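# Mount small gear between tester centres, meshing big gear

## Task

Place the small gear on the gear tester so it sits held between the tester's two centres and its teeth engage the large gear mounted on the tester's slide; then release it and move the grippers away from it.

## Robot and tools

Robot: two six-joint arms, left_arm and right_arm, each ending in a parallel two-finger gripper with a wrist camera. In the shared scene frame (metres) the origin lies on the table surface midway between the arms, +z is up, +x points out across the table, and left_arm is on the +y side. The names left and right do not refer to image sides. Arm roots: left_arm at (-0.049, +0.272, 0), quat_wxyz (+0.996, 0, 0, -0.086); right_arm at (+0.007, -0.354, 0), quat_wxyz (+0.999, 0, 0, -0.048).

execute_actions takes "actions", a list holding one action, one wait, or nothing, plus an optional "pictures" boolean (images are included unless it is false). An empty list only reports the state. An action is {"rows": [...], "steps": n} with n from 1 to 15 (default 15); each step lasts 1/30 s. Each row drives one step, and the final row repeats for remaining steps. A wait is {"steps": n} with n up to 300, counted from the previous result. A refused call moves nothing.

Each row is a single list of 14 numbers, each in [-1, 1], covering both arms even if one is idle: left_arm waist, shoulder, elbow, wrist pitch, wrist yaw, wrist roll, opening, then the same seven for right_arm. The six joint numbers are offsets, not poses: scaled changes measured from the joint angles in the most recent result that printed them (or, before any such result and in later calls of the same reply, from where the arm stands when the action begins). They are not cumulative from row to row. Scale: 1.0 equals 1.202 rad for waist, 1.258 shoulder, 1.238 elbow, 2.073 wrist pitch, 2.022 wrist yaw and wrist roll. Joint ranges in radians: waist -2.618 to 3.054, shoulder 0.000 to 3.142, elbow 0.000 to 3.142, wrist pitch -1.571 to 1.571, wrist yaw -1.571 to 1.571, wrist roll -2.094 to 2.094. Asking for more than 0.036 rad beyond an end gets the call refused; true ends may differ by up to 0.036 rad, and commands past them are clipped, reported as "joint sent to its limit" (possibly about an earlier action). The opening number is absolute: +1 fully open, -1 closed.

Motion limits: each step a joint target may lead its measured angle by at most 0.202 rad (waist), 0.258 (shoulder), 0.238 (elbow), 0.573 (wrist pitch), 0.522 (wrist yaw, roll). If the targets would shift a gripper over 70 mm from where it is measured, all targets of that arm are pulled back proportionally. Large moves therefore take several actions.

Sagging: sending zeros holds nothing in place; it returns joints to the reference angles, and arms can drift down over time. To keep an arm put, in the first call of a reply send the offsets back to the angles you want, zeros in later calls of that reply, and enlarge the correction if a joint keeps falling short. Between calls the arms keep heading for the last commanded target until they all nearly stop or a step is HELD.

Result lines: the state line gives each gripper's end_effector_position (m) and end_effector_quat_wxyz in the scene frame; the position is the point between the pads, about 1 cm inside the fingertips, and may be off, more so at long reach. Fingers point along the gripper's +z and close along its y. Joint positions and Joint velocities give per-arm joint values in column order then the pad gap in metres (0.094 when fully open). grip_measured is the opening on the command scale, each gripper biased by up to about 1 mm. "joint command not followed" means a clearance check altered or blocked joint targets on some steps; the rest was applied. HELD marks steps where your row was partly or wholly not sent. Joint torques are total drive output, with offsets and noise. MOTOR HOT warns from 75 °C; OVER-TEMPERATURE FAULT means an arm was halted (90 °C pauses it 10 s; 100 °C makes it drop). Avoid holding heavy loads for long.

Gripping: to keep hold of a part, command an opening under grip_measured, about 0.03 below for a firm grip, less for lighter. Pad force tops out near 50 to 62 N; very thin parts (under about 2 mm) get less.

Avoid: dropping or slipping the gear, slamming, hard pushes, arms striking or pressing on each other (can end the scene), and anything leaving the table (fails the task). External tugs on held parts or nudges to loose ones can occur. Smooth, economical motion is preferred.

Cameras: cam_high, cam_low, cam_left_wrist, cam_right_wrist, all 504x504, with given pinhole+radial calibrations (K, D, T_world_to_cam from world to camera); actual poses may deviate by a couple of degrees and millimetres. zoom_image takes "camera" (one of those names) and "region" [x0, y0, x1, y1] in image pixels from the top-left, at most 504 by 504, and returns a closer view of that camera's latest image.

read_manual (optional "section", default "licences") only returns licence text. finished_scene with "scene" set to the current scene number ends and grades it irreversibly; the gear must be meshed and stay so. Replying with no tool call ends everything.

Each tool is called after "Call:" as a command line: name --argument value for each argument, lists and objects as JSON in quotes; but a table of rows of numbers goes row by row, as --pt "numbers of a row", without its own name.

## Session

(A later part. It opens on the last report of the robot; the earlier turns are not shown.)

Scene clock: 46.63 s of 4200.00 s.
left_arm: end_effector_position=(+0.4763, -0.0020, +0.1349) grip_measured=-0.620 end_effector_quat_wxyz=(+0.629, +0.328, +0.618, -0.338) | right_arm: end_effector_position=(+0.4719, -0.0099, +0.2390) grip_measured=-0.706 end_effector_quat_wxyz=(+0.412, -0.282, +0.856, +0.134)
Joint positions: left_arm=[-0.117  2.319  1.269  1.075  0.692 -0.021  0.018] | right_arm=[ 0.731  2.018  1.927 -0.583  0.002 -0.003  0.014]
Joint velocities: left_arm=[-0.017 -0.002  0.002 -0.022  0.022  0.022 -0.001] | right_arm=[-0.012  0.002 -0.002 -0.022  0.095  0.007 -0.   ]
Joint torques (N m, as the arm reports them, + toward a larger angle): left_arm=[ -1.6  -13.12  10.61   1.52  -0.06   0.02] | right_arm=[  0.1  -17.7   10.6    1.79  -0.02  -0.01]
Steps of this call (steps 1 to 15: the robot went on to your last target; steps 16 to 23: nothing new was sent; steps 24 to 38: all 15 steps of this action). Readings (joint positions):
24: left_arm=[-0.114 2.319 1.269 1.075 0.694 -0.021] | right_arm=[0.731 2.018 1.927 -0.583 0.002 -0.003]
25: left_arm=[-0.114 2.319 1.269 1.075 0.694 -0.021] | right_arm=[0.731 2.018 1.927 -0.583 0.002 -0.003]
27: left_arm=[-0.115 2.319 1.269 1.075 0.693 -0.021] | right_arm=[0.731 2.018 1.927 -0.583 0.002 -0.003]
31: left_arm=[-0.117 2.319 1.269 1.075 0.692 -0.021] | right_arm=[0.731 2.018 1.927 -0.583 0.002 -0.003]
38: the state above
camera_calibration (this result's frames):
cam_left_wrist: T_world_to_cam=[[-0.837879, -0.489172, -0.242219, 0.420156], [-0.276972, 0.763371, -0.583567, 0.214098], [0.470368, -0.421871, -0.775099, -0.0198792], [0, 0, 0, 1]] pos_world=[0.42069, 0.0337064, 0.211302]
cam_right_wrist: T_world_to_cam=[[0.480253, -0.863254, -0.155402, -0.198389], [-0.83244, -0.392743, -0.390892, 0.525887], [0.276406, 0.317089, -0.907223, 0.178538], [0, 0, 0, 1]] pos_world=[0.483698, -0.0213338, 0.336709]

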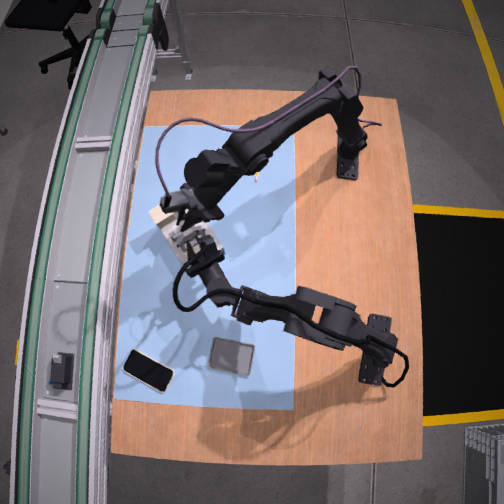

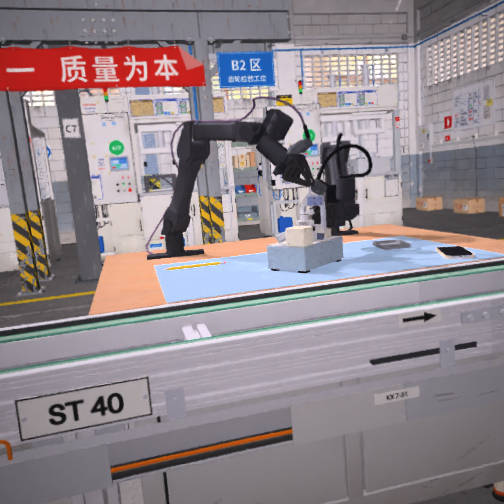

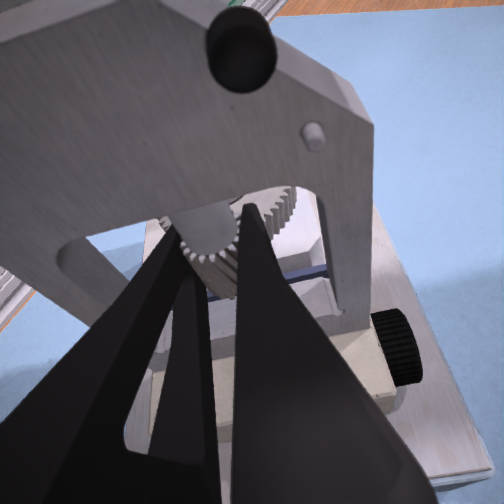

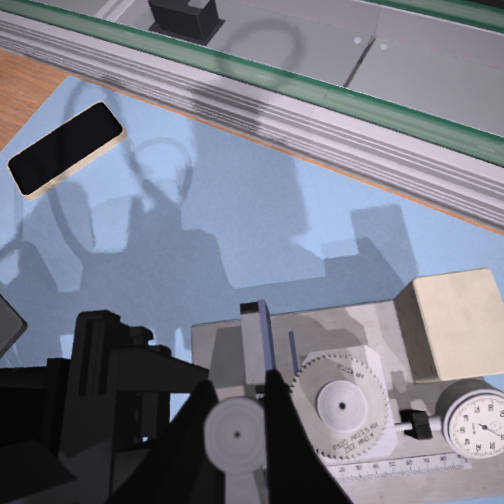

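Call:
execute_actions --actions '[{"rows":[[-0.018,0.011,0.042,-0.003,-0.003,0,-0.75,0,-0.05,0.04,0.01,0,0,-0.78],[-0.018,0.014,0.046,-0.006,-0.003,0,-0.75,0,-0.05,0.04,0.01,0,0,-0.78],[-0.018,0.016,0.048,-0.008,-0.003,0,-0.75,0,-0.05,0.04,0.01,0,0,-0.78]],"steps":12}]' --pictures false

Call:
execute_actions --actions '[{"rows":[[-0.016,0.012,0.032,-0.006,0,0,-0.75,0,-0.04,0.03,0.01,0,0,-0.78],[-0.016,0.012,0.032,-0.006,0,0,-0.75,0,-0.035,0.03,0.01,0,0,-0.78],[-0.016,0.012,0.032,-0.006,0,0,-0.75,0,-0.03,0.025,0.01,0,0,-0.78],[-0.016,0.012,0.032,-0.006,0,0,-0.75,0,-0.025,0.02,0.01,0,0,-0.78],[-0.016,0.012,0.032,-0.006,0,0,-0.75,0,-0.018,0.02,0.01,0,0,-0.78]]}]'

Call:
zoom_image --camera "cam_low" --region '[285,170,355,240]'

Scene clock: 48.30 s of 4200.00 s.
left_arm: end_effector_position=(+0.4780, -0.0034, +0.1348) grip_measured=-0.620 end_effector_quat_wxyz=(+0.630, +0.331, +0.616, -0.339) | right_arm: end_effector_position=(+0.4719, -0.0099, +0.2390) grip_measured=-0.706 end_effector_quat_wxyz=(+0.412, -0.282, +0.856, +0.134)
Joint positions: left_arm=[-0.117  2.329  1.284  1.075  0.698 -0.021  0.018] | right_arm=[ 0.731  2.018  1.927 -0.583  0.002 -0.003  0.014]
Joint velocities: left_arm=[-0.012 -0.012  0.007 -0.051  0.007 -0.007 -0.001] | right_arm=[-0.017  0.002 -0.007  0.037  0.037  0.022  0.   ]
Joint torques (N m, as the arm reports them, + toward a larger angle): left_arm=[ -1.34 -13.3   10.6    1.37  -0.12   0.01] | right_arm=[  0.1  -17.69  10.6    1.79  -0.03  -0.01]
Steps of this call (steps 1 to 15: the robot went on to your last target; steps 16 to 38: nothing new was sent; steps 39 to 50: all 12 steps of this action). Readings (joint positions):
39: left_arm=[-0.117 2.320 1.271 1.075 0.692 -0.021] | right_arm=[0.731 2.018 1.927 -0.583 0.002 -0.003]
40: left_arm=[-0.117 2.324 1.277 1.075 0.692 -0.021] | right_arm=[0.731 2.018 1.927 -0.583 0.002 -0.003]
42: left_arm=[-0.117 2.329 1.284 1.075 0.698 -0.021] | right_arm=[0.731 2.018 1.927 -0.583 0.002 -0.003]
46: left_arm=[-0.117 2.329 1.284 1.075 0.698 -0.021] | right_arm=[0.731 2.018 1.927 -0.583 0.002 -0.003]
50: the state above

Scene clock: 48.80 s of 4200.00 s.
left_arm: end_effector_position=(+0.4778, -0.0035, +0.1348) grip_measured=-0.620 end_effector_quat_wxyz=(+0.629, +0.331, +0.616, -0.340) | right_arm: end_effector_position=(+0.4720, -0.0098, +0.2381) grip_measured=-0.706 end_effector_quat_wxyz=(+0.412, -0.282, +0.856, +0.134)
Joint positions: left_arm=[-0.117  2.329  1.284  1.075  0.699 -0.021  0.018] | right_arm=[ 0.731  2.02   1.927 -0.583  0.002 -0.003  0.014]
Joint velocities: left_arm=[-0.007 -0.017  0.007 -0.022 -0.022 -0.007 -0.   ] | right_arm=[ 0.012  0.002 -0.007  0.007 -0.022 -0.037 -0.001]
Joint torques (N m, as the arm reports them, + toward a larger angle): left_arm=[ -1.26 -12.8    9.94   1.44   0.     0.02] | right_arm=[  0.1  -14.36   8.72   1.79  -0.03  -0.01]
Steps of this call (steps 1 to 15: all 15 steps of this action). Readings (joint positions):
1: left_arm=[-0.117 2.329 1.284 1.075 0.699 -0.021] | right_arm=[0.731 2.018 1.927 -0.583 0.002 -0.003]
2: left_arm=[-0.117 2.329 1.284 1.075 0.699 -0.021] | right_arm=[0.731 2.018 1.927 -0.583 0.002 -0.003]
4: left_arm=[-0.117 2.329 1.284 1.075 0.699 -0.021] | right_arm=[0.731 2.019 1.927 -0.583 0.002 -0.003]
8: left_arm=[-0.117 2.329 1.284 1.075 0.699 -0.021] | right_arm=[0.731 2.020 1.927 -0.583 0.002 -0.003]
15: the state above
camera_calibration (this result's frames):
cam_left_wrist: T_world_to_cam=[[-0.840318, -0.483363, -0.24541, 0.42231], [-0.268837, 0.7647, -0.585629, 0.212015], [0.470736, -0.426139, -0.772537, -0.0218157], [0, 0, 0, 1]] pos_world=[0.422141, 0.0327046, 0.210948]
cam_right_wrist: T_world_to_cam=[[0.480062, -0.863395, -0.155209, -0.198455], [-0.832919, -0.393096, -0.389513, 0.525614], [0.275292, 0.316267, -0.907849, 0.178357], [0, 0, 0, 1]] pos_world=[0.483965, -0.0211367, 0.335853]

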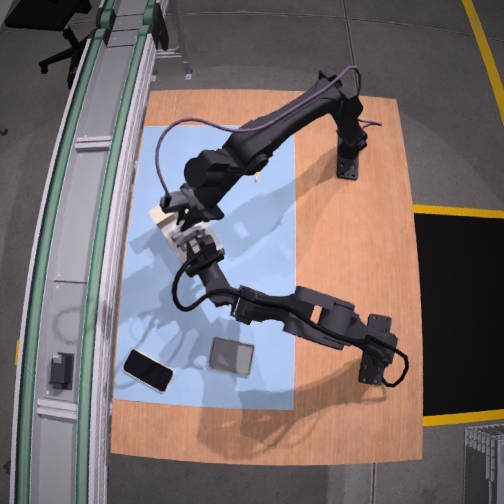

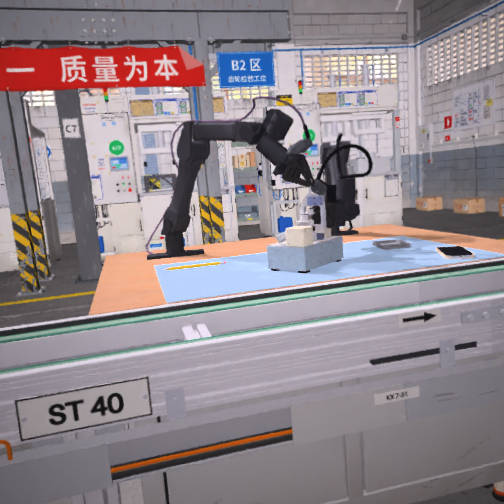

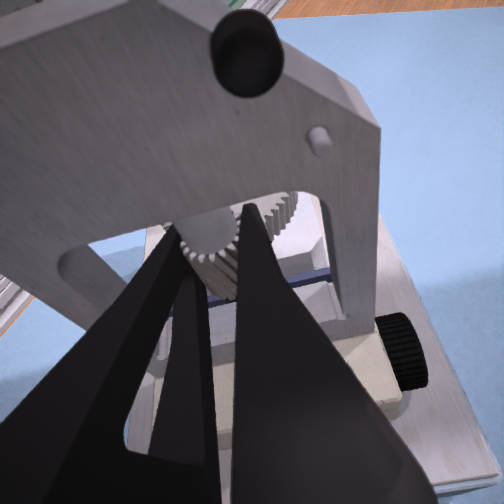

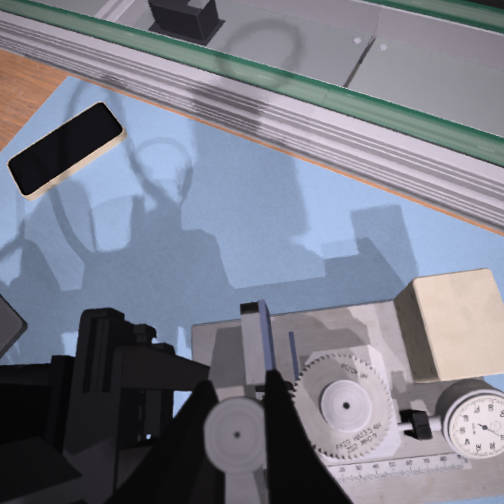

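Region (285, 170, 355, 240) of cam_low's 504x504 image, scaled by 7.200, with more detail than that image has.

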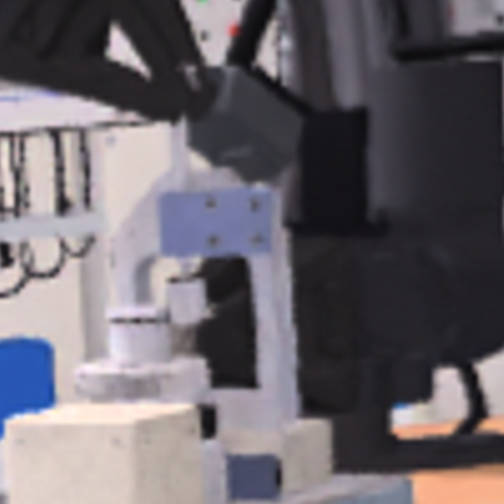

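Call:
execute_actions --actions '[{"rows":[[-0.014,0.008,0.038,0,-0.01,0,-0.75,0,-0.05,0.04,0.01,0,0,-0.78],[-0.014,0.008,0.038,0,-0.015,0,-0.75,0,-0.065,0.04,0.01,0,0,-0.78],[-0.014,0.01,0.042,-0.004,-0.02,0,-0.75,0,-0.07,0.04,0.01,0,0,-0.78],[-0.014,0.013,0.046,-0.006,-0.02,0,-0.75,0,-0.07,0.04,0.01,0,0,-0.78]]}]'

Call:
zoom_image --camera "cam_low" --region '[295,195,330,230]'

Scene clock: 50.43 s of 4200.00 s.
left_arm: end_effector_position=(+0.4814, -0.0038, +0.1349) grip_measured=-0.620 end_effector_quat_wxyz=(+0.632, +0.329, +0.615, -0.338) | right_arm: end_effector_position=(+0.4719, -0.0099, +0.2390) grip_measured=-0.706 end_effector_quat_wxyz=(+0.412, -0.282, +0.856, +0.134)
Joint positions: left_arm=[-0.117  2.339  1.3    1.074  0.693 -0.021  0.018] | right_arm=[ 0.731  2.018  1.927 -0.583  0.002 -0.003  0.014]
Joint velocities: left_arm=[ 0.012  0.002  0.002  0.007  0.066 -0.051 -0.   ] | right_arm=[-0.002  0.022 -0.002 -0.022 -0.007 -0.007  0.001]
Joint torques (N m, as the arm reports them, + toward a larger angle): left_arm=[ -1.28 -13.53  10.19   1.41  -0.32  -0.01] | right_arm=[  0.11 -19.73  10.6    1.79  -0.03  -0.01]
Steps of this call (steps 1 to 15: the robot went on to your last target; steps 16 to 34: nothing new was sent; steps 35 to 49: all 15 steps of this action). Readings (joint positions):
35: left_arm=[-0.117 2.329 1.284 1.075 0.699 -0.021] | right_arm=[0.731 2.020 1.927 -0.583 0.002 -0.003]
36: left_arm=[-0.117 2.329 1.284 1.075 0.699 -0.021] | right_arm=[0.731 2.019 1.927 -0.583 0.002 -0.003]
38: left_arm=[-0.117 2.329 1.285 1.075 0.698 -0.021] | right_arm=[0.731 2.018 1.927 -0.583 0.002 -0.003]
42: left_arm=[-0.117 2.337 1.298 1.074 0.693 -0.021] | right_arm=[0.731 2.018 1.927 -0.583 0.002 -0.003]
49: the state above
camera_calibration (this result's frames):
cam_left_wrist: T_world_to_cam=[[-0.836468, -0.488524, -0.248324, 0.423793], [-0.27066, 0.762287, -0.58793, 0.214466], [0.476512, -0.424574, -0.769853, -0.0266469], [0, 0, 0, 1]] pos_world=[0.425234, 0.032235, 0.210815]
cam_right_wrist: T_world_to_cam=[[0.480253, -0.863254, -0.155402, -0.198389], [-0.83244, -0.392743, -0.390892, 0.525887], [0.276406, 0.317089, -0.907223, 0.178538], [0, 0, 0, 1]] pos_world=[0.483698, -0.0213338, 0.336709]

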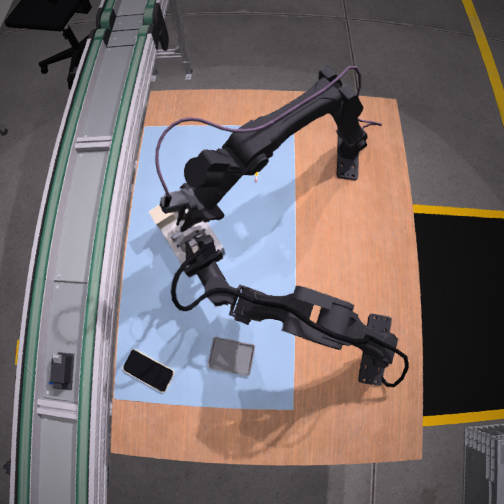

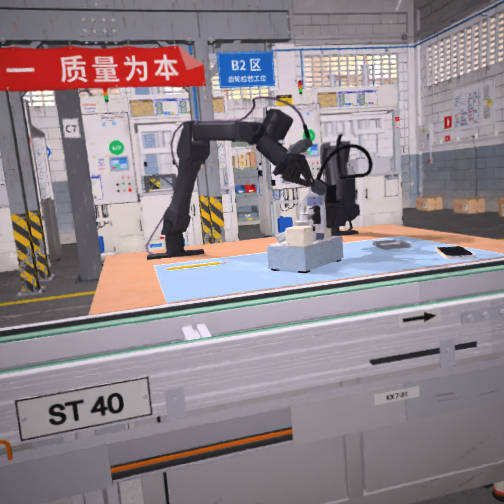

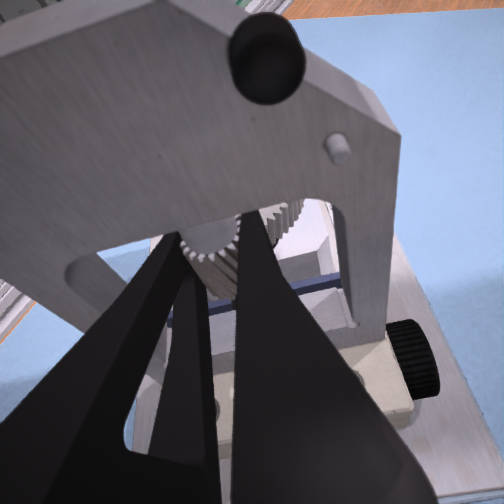

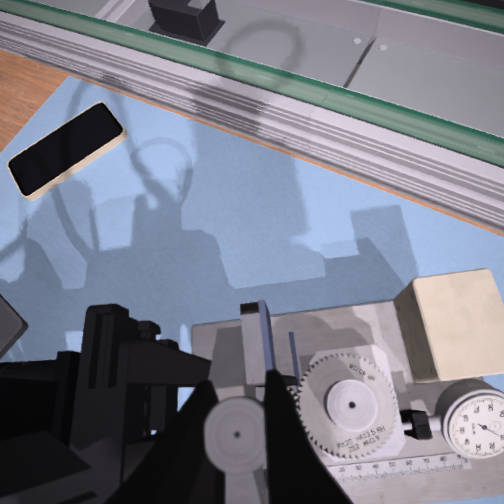

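Region (295, 195, 330, 230) of cam_low's 504x504 image, scaled by 14.400, with more detail than that image has.

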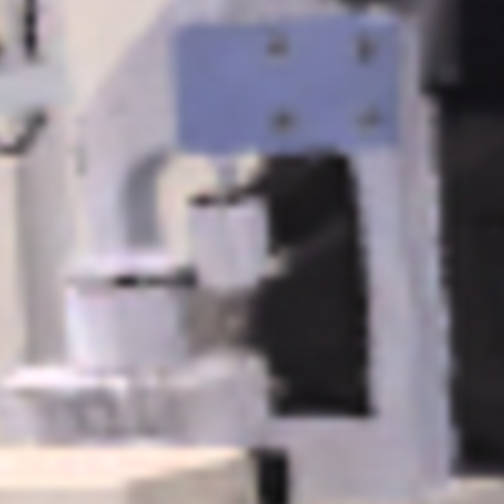

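Call:
execute_actions --actions '[{"rows":[[0,-0.015,0.02,0.01,0,0,-0.75,0,-0.09,0.03,0.03,0,0,-0.78],[0.008,-0.025,0.005,0.013,0,0,-0.75,0,-0.095,0.03,0.03,0,0,-0.78],[0.011,-0.028,-0.005,0.016,0.005,0,-0.75,0,-0.095,0.03,0.03,0,0,-0.78],[0.014,-0.031,-0.014,0.019,0.008,0,-0.75,0,-0.095,0.03,0.03,0,0,-0.78],[0.017,-0.034,-0.023,0.022,0.011,0,-0.75,0,-0.095,0.03,0.03,0,0,-0.78],[0.02,-0.037,-0.032,0.025,0.014,0,-0.75,0,-0.095,0.03,0.03,0,0,-0.78],[0.022,-0.04,-0.041,0.028,0.018,0,-0.75,0,-0.095,0.03,0.03,0,0,-0.78],[0.024,-0.042,-0.05,0.031,0.022,0,-0.75,0,-0.095,0.03,0.03,0,0,-0.78],[0.025,-0.043,-0.058,0.034,0.026,0,-0.75,0,-0.095,0.03,0.03,0,0,-0.78]]}]' --pictures false

Call:
execute_actions --actions '[{"steps":10}]'

Call:
zoom_image --camera "cam_low" --region '[295,195,330,230]'

Scene clock: 52.37 s of 4200.00 s.
left_arm: end_effector_position=(+0.4702, +0.0069, +0.1309) grip_measured=-0.620 end_effector_quat_wxyz=(+0.627, +0.335, +0.614, -0.343) | right_arm: end_effector_position=(+0.4717, -0.0100, +0.2452) grip_measured=-0.706 end_effector_quat_wxyz=(+0.419, -0.281, +0.853, +0.136)
Joint positions: left_arm=[-0.096  2.316  1.237  1.108  0.732 -0.021  0.018] | right_arm=[ 0.731  2.009  1.927 -0.577  0.002 -0.003  0.014]
Joint velocities: left_arm=[-0.012 -0.022 -0.002  0.007  0.081 -0.007  0.001] | right_arm=[-0.012 -0.007 -0.022  0.022  0.095 -0.007 -0.001]
Joint torques (N m, as the arm reports them, + toward a larger angle): left_arm=[  0.69 -17.14   5.5    1.8    0.06   0.02] | right_arm=[  0.1  -20.79   9.37   2.14  -0.02  -0.01]
Steps of this call (steps 1 to 15: the robot went on to your last target; steps 16 to 43: nothing new was sent; steps 44 to 58: all 15 steps of this action). Readings (joint positions):
44: left_arm=[-0.117 2.339 1.300 1.074 0.696 -0.021] | right_arm=[0.731 2.017 1.927 -0.582 0.002 -0.003]
45: left_arm=[-0.117 2.339 1.300 1.074 0.698 -0.021] | right_arm=[0.731 2.016 1.927 -0.582 0.002 -0.003]
47: left_arm=[-0.113 2.338 1.297 1.077 0.705 -0.021] | right_arm=[0.731 2.013 1.927 -0.580 0.002 -0.003]
51: left_arm=[-0.102 2.322 1.265 1.094 0.716 -0.021] | right_arm=[0.731 2.009 1.927 -0.577 0.002 -0.003]
58: the state above

Scene clock: 52.70 s of 4200.00 s.
left_arm: end_effector_position=(+0.4695, +0.0065, +0.1314) grip_measured=-0.620 end_effector_quat_wxyz=(+0.627, +0.336, +0.612, -0.344) | right_arm: end_effector_position=(+0.4717, -0.0100, +0.2452) grip_measured=-0.706 end_effector_quat_wxyz=(+0.419, -0.281, +0.853, +0.136)
Joint positions: left_arm=[-0.096  2.316  1.237  1.111  0.736 -0.021  0.018] | right_arm=[ 0.731  2.009  1.927 -0.577  0.002 -0.003  0.014]
Joint velocities: left_arm=[-0.012 -0.002 -0.002 -0.066 -0.081 -0.051 -0.   ] | right_arm=[ 0.002 -0.012 -0.027 -0.007 -0.007  0.022  0.   ]
Joint torques (N m, as the arm reports them, + toward a larger angle): left_arm=[  0.61 -17.08   5.45   1.79   0.1    0.  ] | right_arm=[  0.11 -20.76   9.36   2.16  -0.02  -0.01]
Steps of this call (steps 1 to 10: the robot went on to your last target). Readings (joint positions):
1: left_arm=[-0.096 2.316 1.237 1.109 0.733 -0.021] | right_arm=[0.731 2.009 1.927 -0.577 0.002 -0.003]
2: left_arm=[-0.096 2.316 1.237 1.110 0.734 -0.021] | right_arm=[0.731 2.009 1.927 -0.577 0.002 -0.003]
4: left_arm=[-0.096 2.316 1.237 1.110 0.735 -0.021] | right_arm=[0.731 2.009 1.927 -0.577 0.002 -0.003]
8: left_arm=[-0.096 2.316 1.237 1.111 0.736 -0.021] | right_arm=[0.731 2.009 1.927 -0.577 0.002 -0.003]
10: the state above
camera_calibration (this result's frames):
cam_left_wrist: T_world_to_cam=[[-0.847326, -0.470011, -0.247241, 0.422806], [-0.255811, 0.769199, -0.585571, 0.194007], [0.465402, -0.432923, -0.771997, -0.0137896], [0, 0, 0, 1]] pos_world=[0.414301, 0.0435239, 0.207494]
cam_right_wrist: T_world_to_cam=[[0.482124, -0.861873, -0.157263, -0.197865], [-0.827681, -0.38923, -0.404282, 0.52917], [0.287228, 0.325078, -0.901013, 0.177738], [0, 0, 0, 1]] pos_world=[0.482328, -0.0223449, 0.342961]

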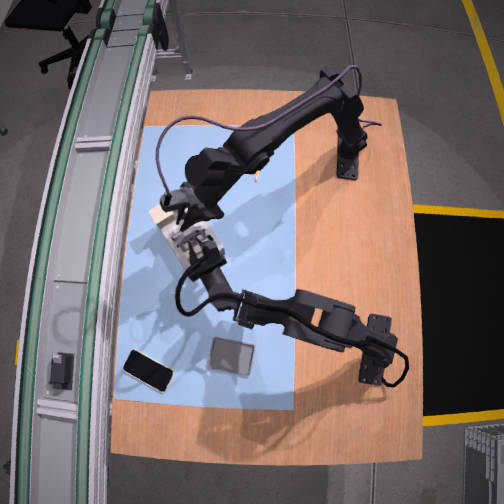

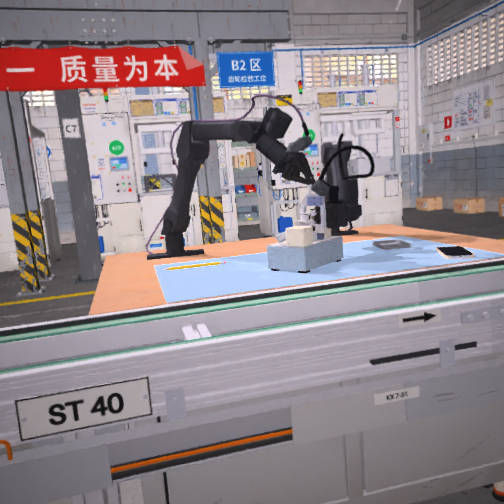

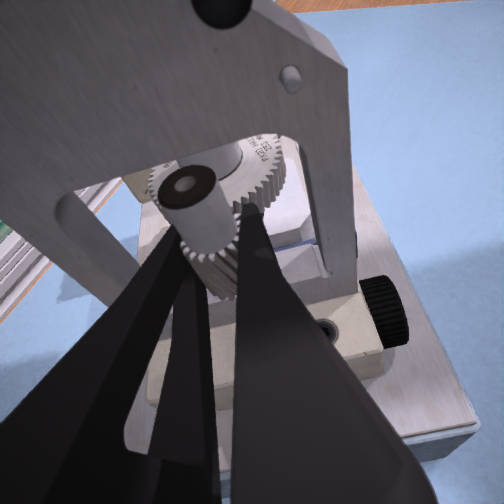

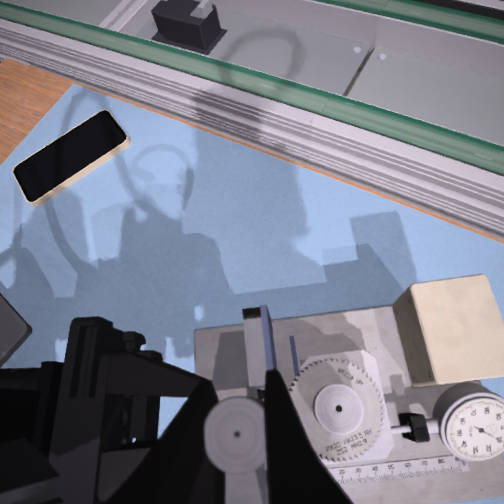

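Region (295, 195, 330, 230) of cam_low's 504x504 image, scaled by 14.400, with more detail than that image has.

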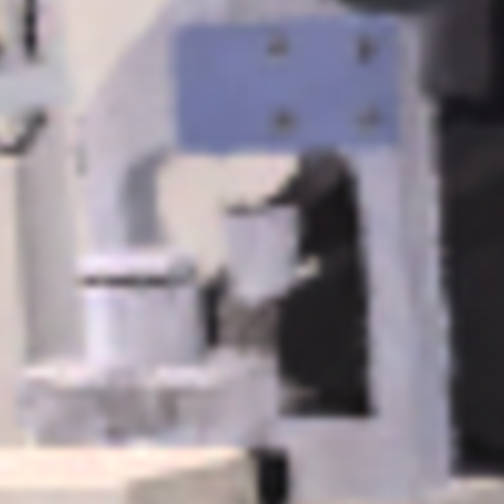

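Call:
execute_actions --actions '[{"rows":[[0,-0.01,0.02,0.004,0,0,-0.75,0,-0.055,0.045,0.01,0,0,-0.78],[-0.006,-0.005,0.03,0.002,-0.003,0,-0.75,0,-0.055,0.045,0.01,0,0,-0.78],[-0.009,-0.002,0.035,0,-0.005,0,-0.75,0,-0.055,0.045,0.01,0,0,-0.78],[-0.012,0,0.04,-0.004,-0.007,0,-0.75,0,-0.055,0.045,0.01,0,0,-0.78],[-0.015,0.003,0.045,-0.007,-0.009,0,-0.75,0,-0.055,0.045,0.01,0,0,-0.78],[-0.018,0.005,0.049,-0.01,-0.011,0,-0.75,0,-0.055,0.045,0.01,0,0,-0.78],[-0.02,0.007,0.053,-0.013,-0.013,0,-0.75,0,-0.055,0.045,0.01,0,0,-0.78],[-0.022,0.009,0.056,-0.016,-0.014,0,-0.75,0,-0.055,0.045,0.01,0,0,-0.78]]}]' --pictures false

Call:
execute_actions --actions '[{"steps":10}]'

Call:
zoom_image --camera "cam_low" --region '[295,195,330,230]'

Scene clock: 55.23 s of 4200.00 s.
left_arm: end_effector_position=(+0.4743, -0.0022, +0.1370) grip_measured=-0.620 end_effector_quat_wxyz=(+0.630, +0.337, +0.609, -0.344) | right_arm: end_effector_position=(+0.4717, -0.0100, +0.2452) grip_measured=-0.706 end_effector_quat_wxyz=(+0.419, -0.281, +0.853, +0.136)
Joint positions: left_arm=[-0.112  2.323  1.274  1.089  0.72  -0.021  0.018] | right_arm=[ 0.731  2.009  1.927 -0.577  0.002 -0.003  0.014]
Joint velocities: left_arm=[-0.027  0.007 -0.002 -0.066 -0.066 -0.022 -0.   ] | right_arm=[-0.007  0.007 -0.007  0.022  0.051 -0.007 -0.001]
Joint torques (N m, as the arm reports them, + toward a larger angle): left_arm=[ -0.81 -13.78   9.25   1.38  -0.15   0.  ] | right_arm=[  0.1  -18.19  11.08   1.8   -0.02  -0.01]
Steps of this call (steps 1 to 15: the robot went on to your last target; steps 16 to 61: nothing new was sent; steps 62 to 76: all 15 steps of this action). Readings (joint positions):
62: left_arm=[-0.096 2.316 1.237 1.111 0.736 -0.021] | right_arm=[0.731 2.009 1.927 -0.577 0.002 -0.003]
63: left_arm=[-0.096 2.316 1.237 1.111 0.736 -0.021] | right_arm=[0.731 2.009 1.927 -0.577 0.002 -0.003]
65: left_arm=[-0.096 2.316 1.239 1.110 0.736 -0.021] | right_arm=[0.731 2.009 1.927 -0.577 0.002 -0.003]
69: left_arm=[-0.102 2.322 1.265 1.095 0.727 -0.021] | right_arm=[0.731 2.009 1.927 -0.577 0.002 -0.003]
76: the state above

Scene clock: 55.57 s of 4200.00 s.
left_arm: end_effector_position=(+0.4743, -0.0022, +0.1370) grip_measured=-0.620 end_effector_quat_wxyz=(+0.630, +0.337, +0.609, -0.344) | right_arm: end_effector_position=(+0.4717, -0.0100, +0.2452) grip_measured=-0.706 end_effector_quat_wxyz=(+0.419, -0.281, +0.853, +0.136)
Joint positions: left_arm=[-0.112  2.323  1.274  1.089  0.72  -0.021  0.018] | right_arm=[ 0.731  2.009  1.927 -0.577  0.002 -0.003  0.014]
Joint velocities: left_arm=[-0.002 -0.007 -0.012 -0.037  0.007  0.051 -0.   ] | right_arm=[-0.007  0.002 -0.007 -0.007 -0.007  0.066 -0.001]
Joint torques (N m, as the arm reports them, + toward a larger angle): left_arm=[ -0.83 -13.89   9.32   1.43  -0.12   0.02] | right_arm=[  0.1  -18.17  11.08   1.81  -0.02  -0.01]
Steps of this call (steps 1 to 10: the robot went on to your last target). Readings (joint positions):
1: left_arm=[-0.112 2.323 1.274 1.089 0.720 -0.021] | right_arm=[0.731 2.009 1.927 -0.577 0.002 -0.003]
2: left_arm=[-0.112 2.323 1.274 1.089 0.720 -0.021] | right_arm=[0.731 2.009 1.927 -0.577 0.002 -0.003]
4: left_arm=[-0.112 2.323 1.274 1.089 0.720 -0.021] | right_arm=[0.731 2.009 1.927 -0.577 0.002 -0.003]
8: left_arm=[-0.112 2.323 1.274 1.089 0.720 -0.021] | right_arm=[0.731 2.009 1.927 -0.577 0.002 -0.003]
10: the state above
camera_calibration (this result's frames):
cam_left_wrist: T_world_to_cam=[[-0.845352, -0.470712, -0.252608, 0.423937], [-0.25115, 0.767534, -0.589759, 0.203566], [0.471492, -0.435112, -0.767055, -0.018982], [0, 0, 0, 1]] pos_world=[0.418451, 0.0350493, 0.212584]
cam_right_wrist: T_world_to_cam=[[0.482124, -0.861873, -0.157263, -0.197865], [-0.827681, -0.38923, -0.404282, 0.52917], [0.287228, 0.325078, -0.901013, 0.177738], [0, 0, 0, 1]] pos_world=[0.482328, -0.0223449, 0.342961]

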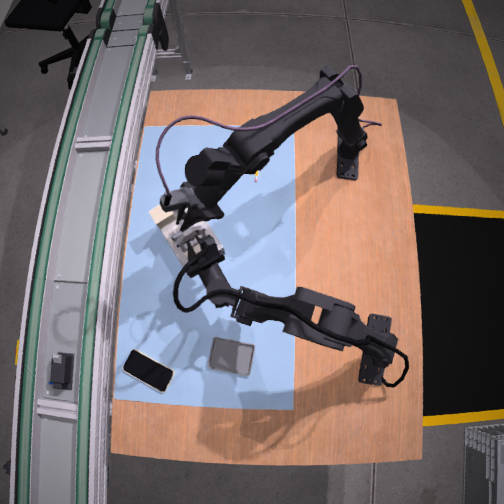

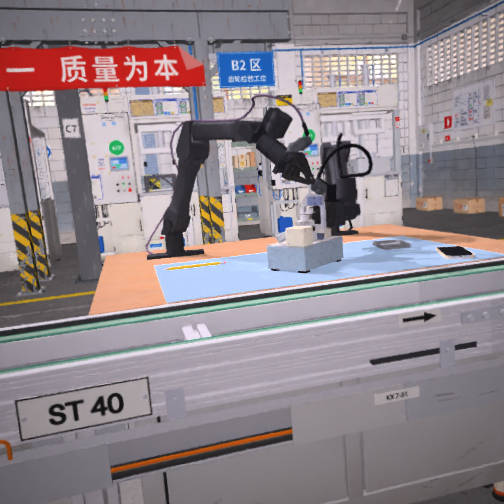

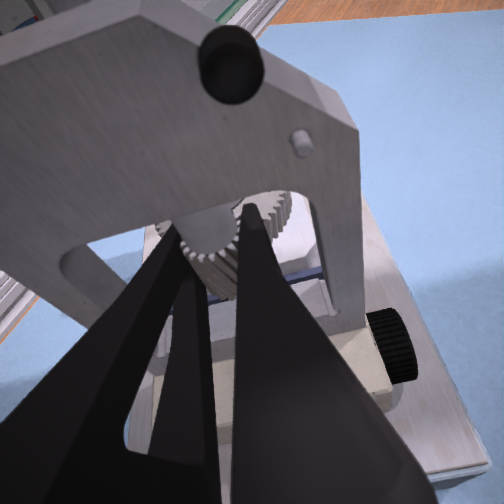

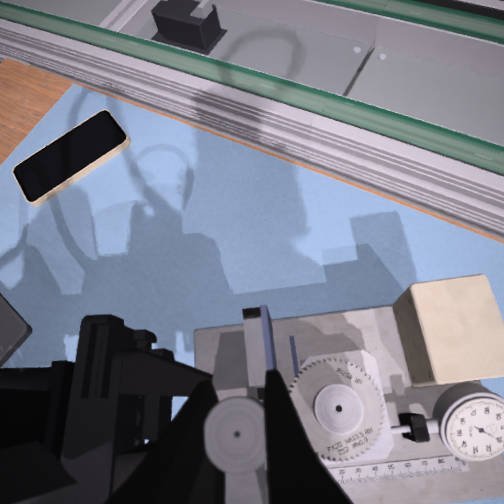

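Region (295, 195, 330, 230) of cam_low's 504x504 image, scaled by 14.400, with more detail than that image has.

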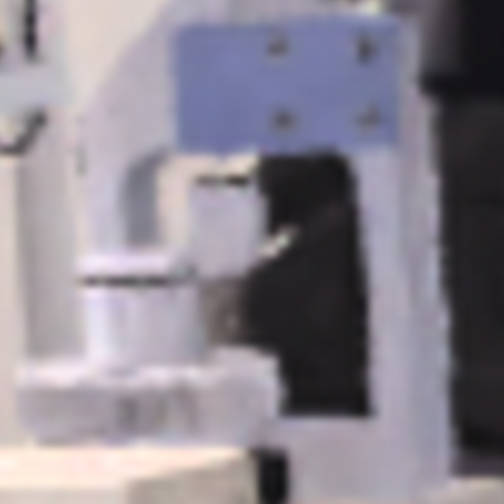

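Call:
execute_actions --actions '[{"rows":[[-0.005,0,0.015,-0.01,0,0,-0.75,0,-0.045,0.035,0.01,0,0,-0.78],[-0.005,0,0.015,-0.015,0,0,-0.75,0,-0.04,0.03,0.01,0,0,-0.78],[-0.005,0,0.015,-0.02,0,0,-0.75,0,-0.035,0.03,0.01,0,0,-0.78],[-0.005,0,0.015,-0.025,0,0,-0.75,0,-0.03,0.025,0.01,0,0,-0.78],[-0.005,0,0.015,-0.025,0,0,-0.75,0,-0.025,0.02,0.01,0,0,-0.78],[-0.005,0,0.015,-0.025,0,0,-0.75,0,-0.02,0.02,0.01,0,0,-0.78],[-0.005,0,0.015,-0.025,0,0,-0.75,0,-0.012,0.015,0.01,0,0,-0.78]]}]'

Call:
zoom_image --camera "cam_low" --region '[295,195,330,230]'

Scene clock: 58.40 s of 4200.00 s.
left_arm: end_effector_position=(+0.4755, -0.0015, +0.1359) grip_measured=-0.620 end_effector_quat_wxyz=(+0.630, +0.334, +0.613, -0.342) | right_arm: end_effector_position=(+0.4721, -0.0097, +0.2368) grip_measured=-0.706 end_effector_quat_wxyz=(+0.410, -0.283, +0.857, +0.133)
Joint positions: left_arm=[-0.112  2.323  1.274  1.084  0.712 -0.021  0.018] | right_arm=[ 0.731  2.022  1.927 -0.584  0.002 -0.003  0.014]
Joint velocities: left_arm=[ 0.007 -0.007 -0.017 -0.007 -0.007 -0.007 -0.   ] | right_arm=[-0.007  0.002  0.002 -0.051  0.007  0.066  0.   ]
Joint torques (N m, as the arm reports them, + toward a larger angle): left_arm=[ -0.45 -14.17   8.11   1.1    0.04   0.02] | right_arm=[  0.1  -14.65   8.24   1.87  -0.03  -0.01]
Steps of this call (steps 1 to 15: the robot went on to your last target; steps 16 to 70: nothing new was sent; steps 71 to 85: all 15 steps of this action). Readings (joint positions):
71: left_arm=[-0.112 2.323 1.274 1.089 0.720 -0.021] | right_arm=[0.731 2.009 1.927 -0.577 0.002 -0.003]
72: left_arm=[-0.112 2.323 1.274 1.089 0.720 -0.021] | right_arm=[0.731 2.009 1.927 -0.577 0.002 -0.003]
74: left_arm=[-0.112 2.323 1.274 1.087 0.720 -0.021] | right_arm=[0.731 2.011 1.927 -0.578 0.002 -0.003]
78: left_arm=[-0.112 2.323 1.274 1.084 0.714 -0.021] | right_arm=[0.731 2.022 1.927 -0.584 0.002 -0.003]
85: the state above
camera_calibration (this result's frames):
cam_left_wrist: T_world_to_cam=[[-0.843052, -0.476773, -0.2489, 0.423385], [-0.260097, 0.766485, -0.58724, 0.206547], [0.470758, -0.430336, -0.770193, -0.0193165], [0, 0, 0, 1]] pos_world=[0.419751, 0.0352305, 0.211796]
cam_right_wrist: T_world_to_cam=[[0.479682, -0.863676, -0.154822, -0.198564], [-0.833872, -0.3938, -0.386754, 0.524946], [0.273061, 0.31462, -0.909094, 0.178502], [0, 0, 0, 1]] pos_world=[0.484243, -0.0209312, 0.334558]

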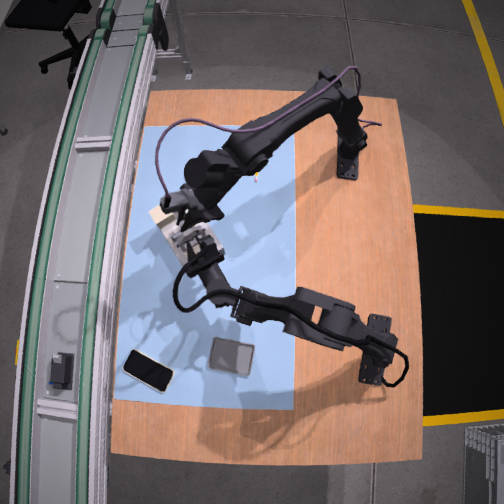

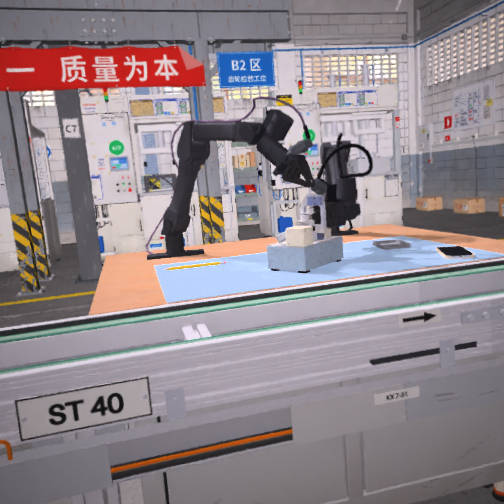

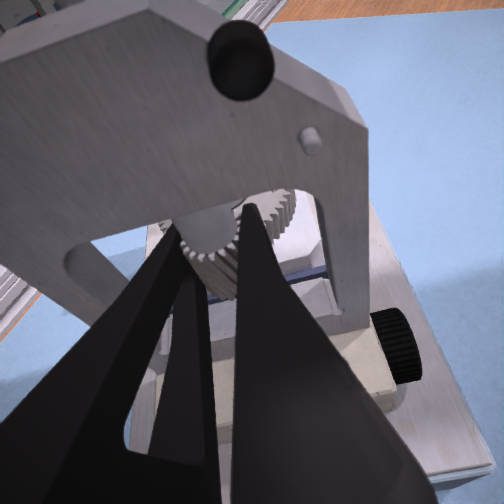

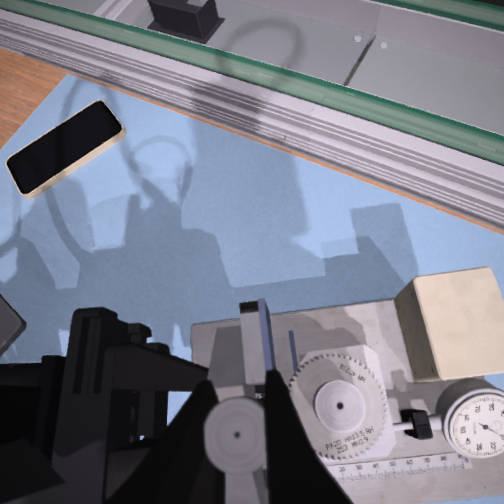

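Region (295, 195, 330, 230) of cam_low's 504x504 image, scaled by 14.400, with more detail than that image has.

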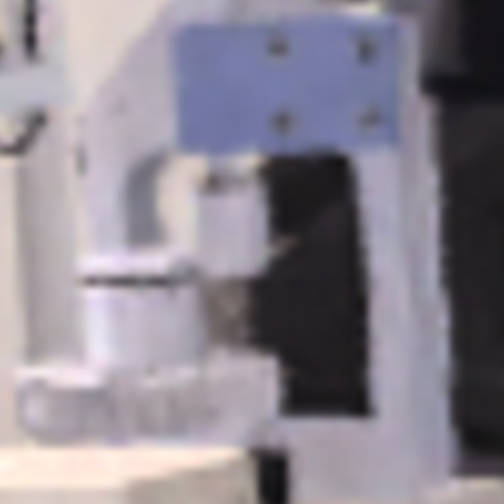

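Call:
execute_actions --actions '[{"rows":[[-0.008,0.004,0.018,-0.015,-0.005,0.01,-0.75,0,-0.02,0.015,0.01,0,0,-0.78],[-0.01,0.008,0.02,-0.015,-0.01,0.02,-0.75,0,-0.015,0.015,0.005,0,0,-0.78],[-0.012,0.012,0.02,-0.015,-0.01,0.03,-0.75,0,-0.01,0.01,0,0,0,-0.78],[-0.014,0.016,0.02,-0.015,-0.01,0.035,-0.75,0,-0.005,0.005,0,0,0,-0.78],[-0.014,0.02,0.02,-0.015,-0.01,0.035,-0.75,0,0,0,0,0,0,-0.78]]}]'

Call:
zoom_image --camera "cam_low" --region '[295,195,330,230]'

Scene clock: 60.53 s of 4200.00 s.
left_arm: end_effector_position=(+0.4762, -0.0019, +0.1313) grip_measured=-0.620 end_effector_quat_wxyz=(+0.633, +0.343, +0.611, -0.329) | right_arm: end_effector_position=(+0.4721, -0.0097, +0.2310) grip_measured=-0.706 end_effector_quat_wxyz=(+0.404, -0.284, +0.860, +0.131)
Joint positions: left_arm=[-0.114  2.331  1.274  1.082  0.704  0.016  0.018] | right_arm=[ 0.731  2.03   1.927 -0.59   0.002 -0.003  0.014]
Joint velocities: left_arm=[-0.012  0.012 -0.017  0.051 -0.051  0.022 -0.001] | right_arm=[ 0.002 -0.007 -0.022 -0.022 -0.007 -0.022 -0.001]
Joint torques (N m, as the arm reports them, + toward a larger angle): left_arm=[ -0.98 -12.29   8.54   1.25  -0.12   0.38] | right_arm=[  0.09 -13.03   6.81   1.59  -0.02  -0.02]
Steps of this call (steps 1 to 15: the robot went on to your last target; steps 16 to 49: nothing new was sent; steps 50 to 64: all 15 steps of this action). Readings (joint positions):
50: left_arm=[-0.112 2.323 1.274 1.084 0.712 -0.018] | right_arm=[0.731 2.022 1.927 -0.584 0.002 -0.003]
51: left_arm=[-0.112 2.323 1.274 1.084 0.710 -0.011] | right_arm=[0.731 2.022 1.927 -0.585 0.002 -0.003]
53: left_arm=[-0.112 2.324 1.274 1.081 0.709 0.007] | right_arm=[0.731 2.025 1.927 -0.587 0.002 -0.003]
57: left_arm=[-0.114 2.331 1.274 1.082 0.704 0.016] | right_arm=[0.731 2.030 1.927 -0.590 0.002 -0.003]
64: the state above
camera_calibration (this result's frames):
cam_left_wrist: T_world_to_cam=[[-0.834103, -0.476676, -0.277583, 0.422164], [-0.252973, 0.777748, -0.575424, 0.199417], [0.49018, -0.409741, -0.769308, -0.032746], [0, 0, 0, 1]] pos_world=[0.418627, 0.032722, 0.206743]
cam_right_wrist: T_world_to_cam=[[0.477934, -0.864966, -0.153014, -0.199056], [-0.838192, -0.396988, -0.373945, 0.521817], [0.262705, 0.306976, -0.914741, 0.179338], [0, 0, 0, 1]] pos_world=[0.485405, -0.0200738, 0.32872]

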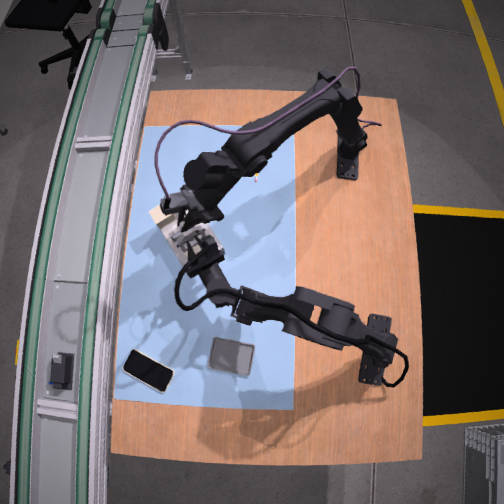

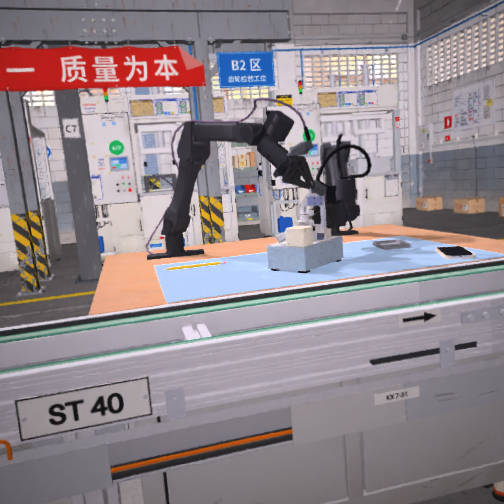

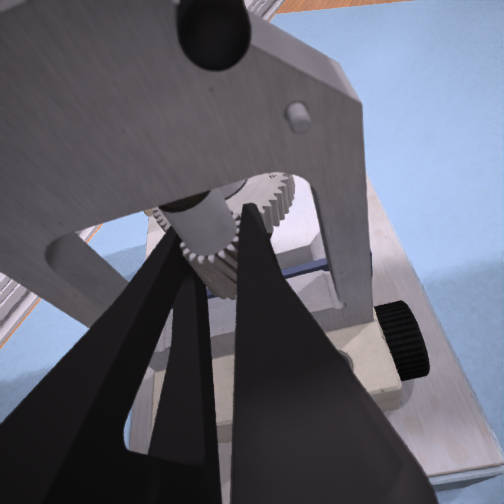

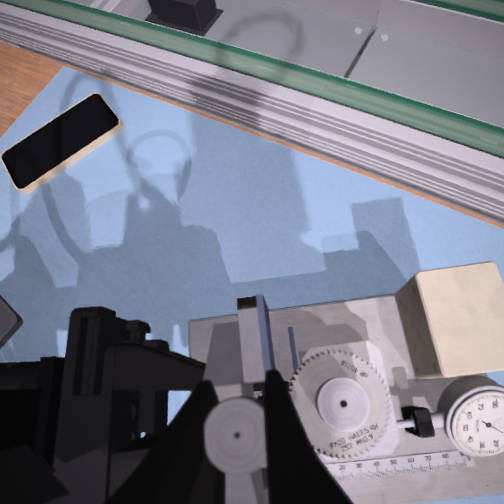

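Region (295, 195, 330, 230) of cam_low's 504x504 image, scaled by 14.400, with more detail than that image has.

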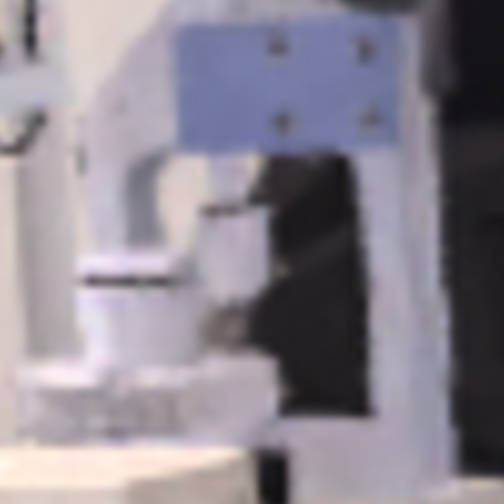

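Call:
execute_actions --actions '[{"rows":[[-0.012,0.02,0.015,-0.015,0,0,-0.75,0,0.015,0,0,0,0,-0.78]],"steps":10}]' --pictures false

Call:
execute_actions --actions '[{"rows":[[0,-0.01,0.01,0.005,0,0,-0.7,0,0,0,0,0,0,-0.78],[0,-0.01,0.01,0.005,0,0,-0.65,0,0,0,0,0,0,-0.78],[0,-0.01,0.01,0.005,0,0,-0.6,0,0,0,0,0,0,-0.78],[0,-0.01,0.01,0.005,0,0,-0.55,0,0,0,0,0,0,-0.78],[0,-0.01,0.01,0.005,0,0,-0.45,0,0,0,0,0,0,-0.78]],"steps":12}]'

Call:
zoom_image --camera "cam_low" --region '[295,195,330,230]'

Scene clock: 61.60 s of 4200.00 s.
left_arm: end_effector_position=(+0.4762, -0.0019, +0.1313) grip_measured=-0.620 end_effector_quat_wxyz=(+0.633, +0.341, +0.612, -0.331) | right_arm: end_effector_position=(+0.4722, -0.0096, +0.2301) grip_measured=-0.706 end_effector_quat_wxyz=(+0.403, -0.284, +0.860, +0.131)
Joint positions: left_arm=[-0.114  2.331  1.274  1.082  0.704  0.011  0.018] | right_arm=[ 0.731  2.032  1.927 -0.59   0.002 -0.003  0.014]
Joint velocities: left_arm=[-0.012 -0.007 -0.002 -0.022  0.037 -0.125 -0.   ] | right_arm=[ 0.002  0.007 -0.012 -0.066 -0.007 -0.022 -0.   ]
Joint torques (N m, as the arm reports them, + toward a larger angle): left_arm=[ -0.98 -11.74   8.06   1.24   0.     0.07] | right_arm=[  0.1  -10.83   6.82   1.53  -0.03  -0.01]
Steps of this call (steps 1 to 15: the robot went on to your last target; steps 16 to 22: nothing new was sent; steps 23 to 32: all 10 steps of this action). Readings (joint positions):
23: left_arm=[-0.114 2.331 1.274 1.082 0.704 0.013] | right_arm=[0.731 2.032 1.927 -0.590 0.002 -0.003]
24: left_arm=[-0.114 2.331 1.274 1.082 0.704 0.012] | right_arm=[0.731 2.032 1.927 -0.590 0.002 -0.003]
26: left_arm=[-0.114 2.331 1.274 1.082 0.704 0.011] | right_arm=[0.731 2.032 1.927 -0.590 0.002 -0.003]
30: left_arm=[-0.114 2.331 1.274 1.082 0.704 0.011] | right_arm=[0.731 2.032 1.927 -0.590 0.002 -0.003]
32: the state above

Scene clock: 62.00 s of 4200.00 s.
left_arm: end_effector_position=(+0.4760, -0.0020, +0.1321) grip_measured=-0.453 end_effector_quat_wxyz=(+0.634, +0.341, +0.610, -0.331) | right_arm: end_effector_position=(+0.4722, -0.0097, +0.2300) grip_measured=-0.706 end_effector_quat_wxyz=(+0.403, -0.284, +0.860, +0.131)
Joint positions: left_arm=[-0.114  2.331  1.274  1.086  0.706  0.009  0.026] | right_arm=[ 0.731  2.032  1.927 -0.591  0.002 -0.003  0.014]
Joint velocities: left_arm=[-0.002  0.002 -0.007 -0.095 -0.139 -0.007  0.   ] | right_arm=[-0.002 -0.007 -0.012 -0.022  0.022  0.007  0.   ]
Joint torques (N m, as the arm reports them, + toward a larger angle): left_arm=[ -0.1  -15.48   7.36   1.57  -0.02   0.05] | right_arm=[  0.09 -12.38   6.76   1.53  -0.02  -0.01]
Steps of this call (steps 1 to 12: all 12 steps of this action). Readings (joint positions):
1: left_arm=[-0.114 2.331 1.274 1.084 0.704 0.010] | right_arm=[0.731 2.032 1.927 -0.590 0.002 -0.003]
2: left_arm=[-0.114 2.331 1.274 1.084 0.704 0.010] | right_arm=[0.731 2.032 1.927 -0.590 0.002 -0.003]
4: left_arm=[-0.114 2.331 1.274 1.085 0.705 0.009] | right_arm=[0.731 2.032 1.927 -0.590 0.002 -0.003]
8: left_arm=[-0.114 2.331 1.274 1.086 0.706 0.009] | right_arm=[0.731 2.032 1.927 -0.591 0.002 -0.003]
12: the state above
camera_calibration (this result's frames):
cam_left_wrist: T_world_to_cam=[[-0.835368, -0.476637, -0.273822, 0.422232], [-0.252663, 0.775339, -0.578802, 0.200253], [0.488183, -0.414328, -0.768121, -0.0312362], [0, 0, 0, 1]] pos_world=[0.418564, 0.0330451, 0.20753]
cam_right_wrist: T_world_to_cam=[[0.477652, -0.865174, -0.152718, -0.199139], [-0.838878, -0.397495, -0.371861, 0.521328], [0.26102, 0.305732, -0.91564, 0.179396], [0, 0, 0, 1]] pos_world=[0.485624, -0.0199119, 0.327712]

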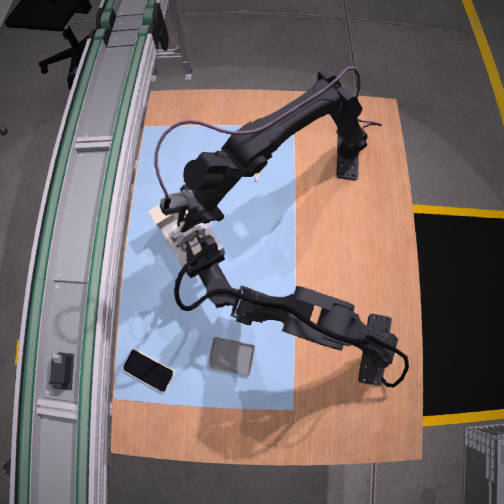

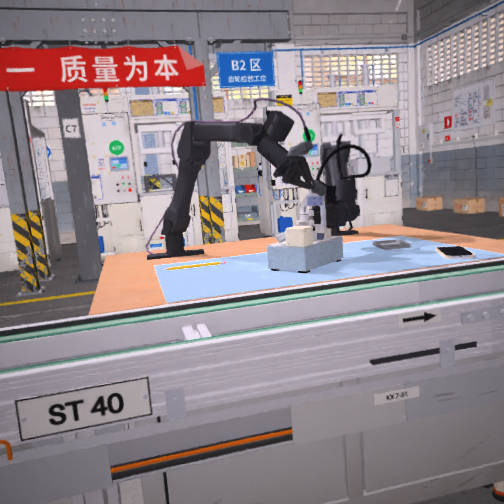

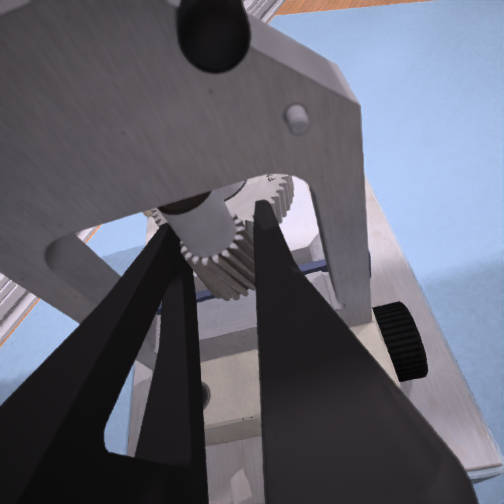

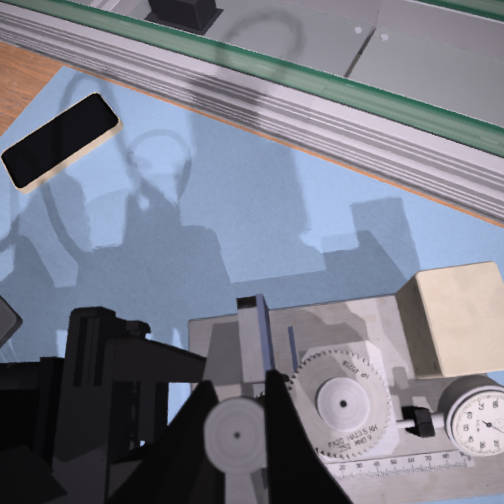

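Region (295, 195, 330, 230) of cam_low's 504x504 image, scaled by 14.400, with more detail than that image has.

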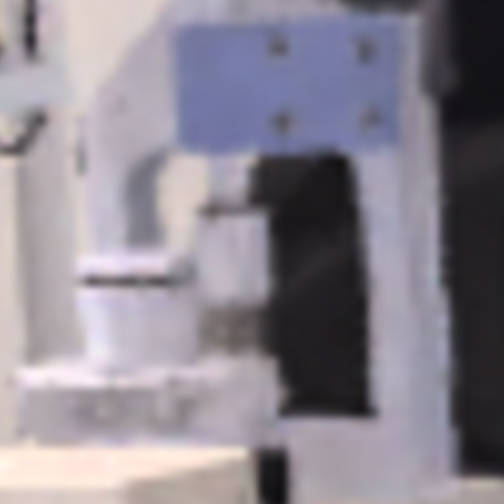

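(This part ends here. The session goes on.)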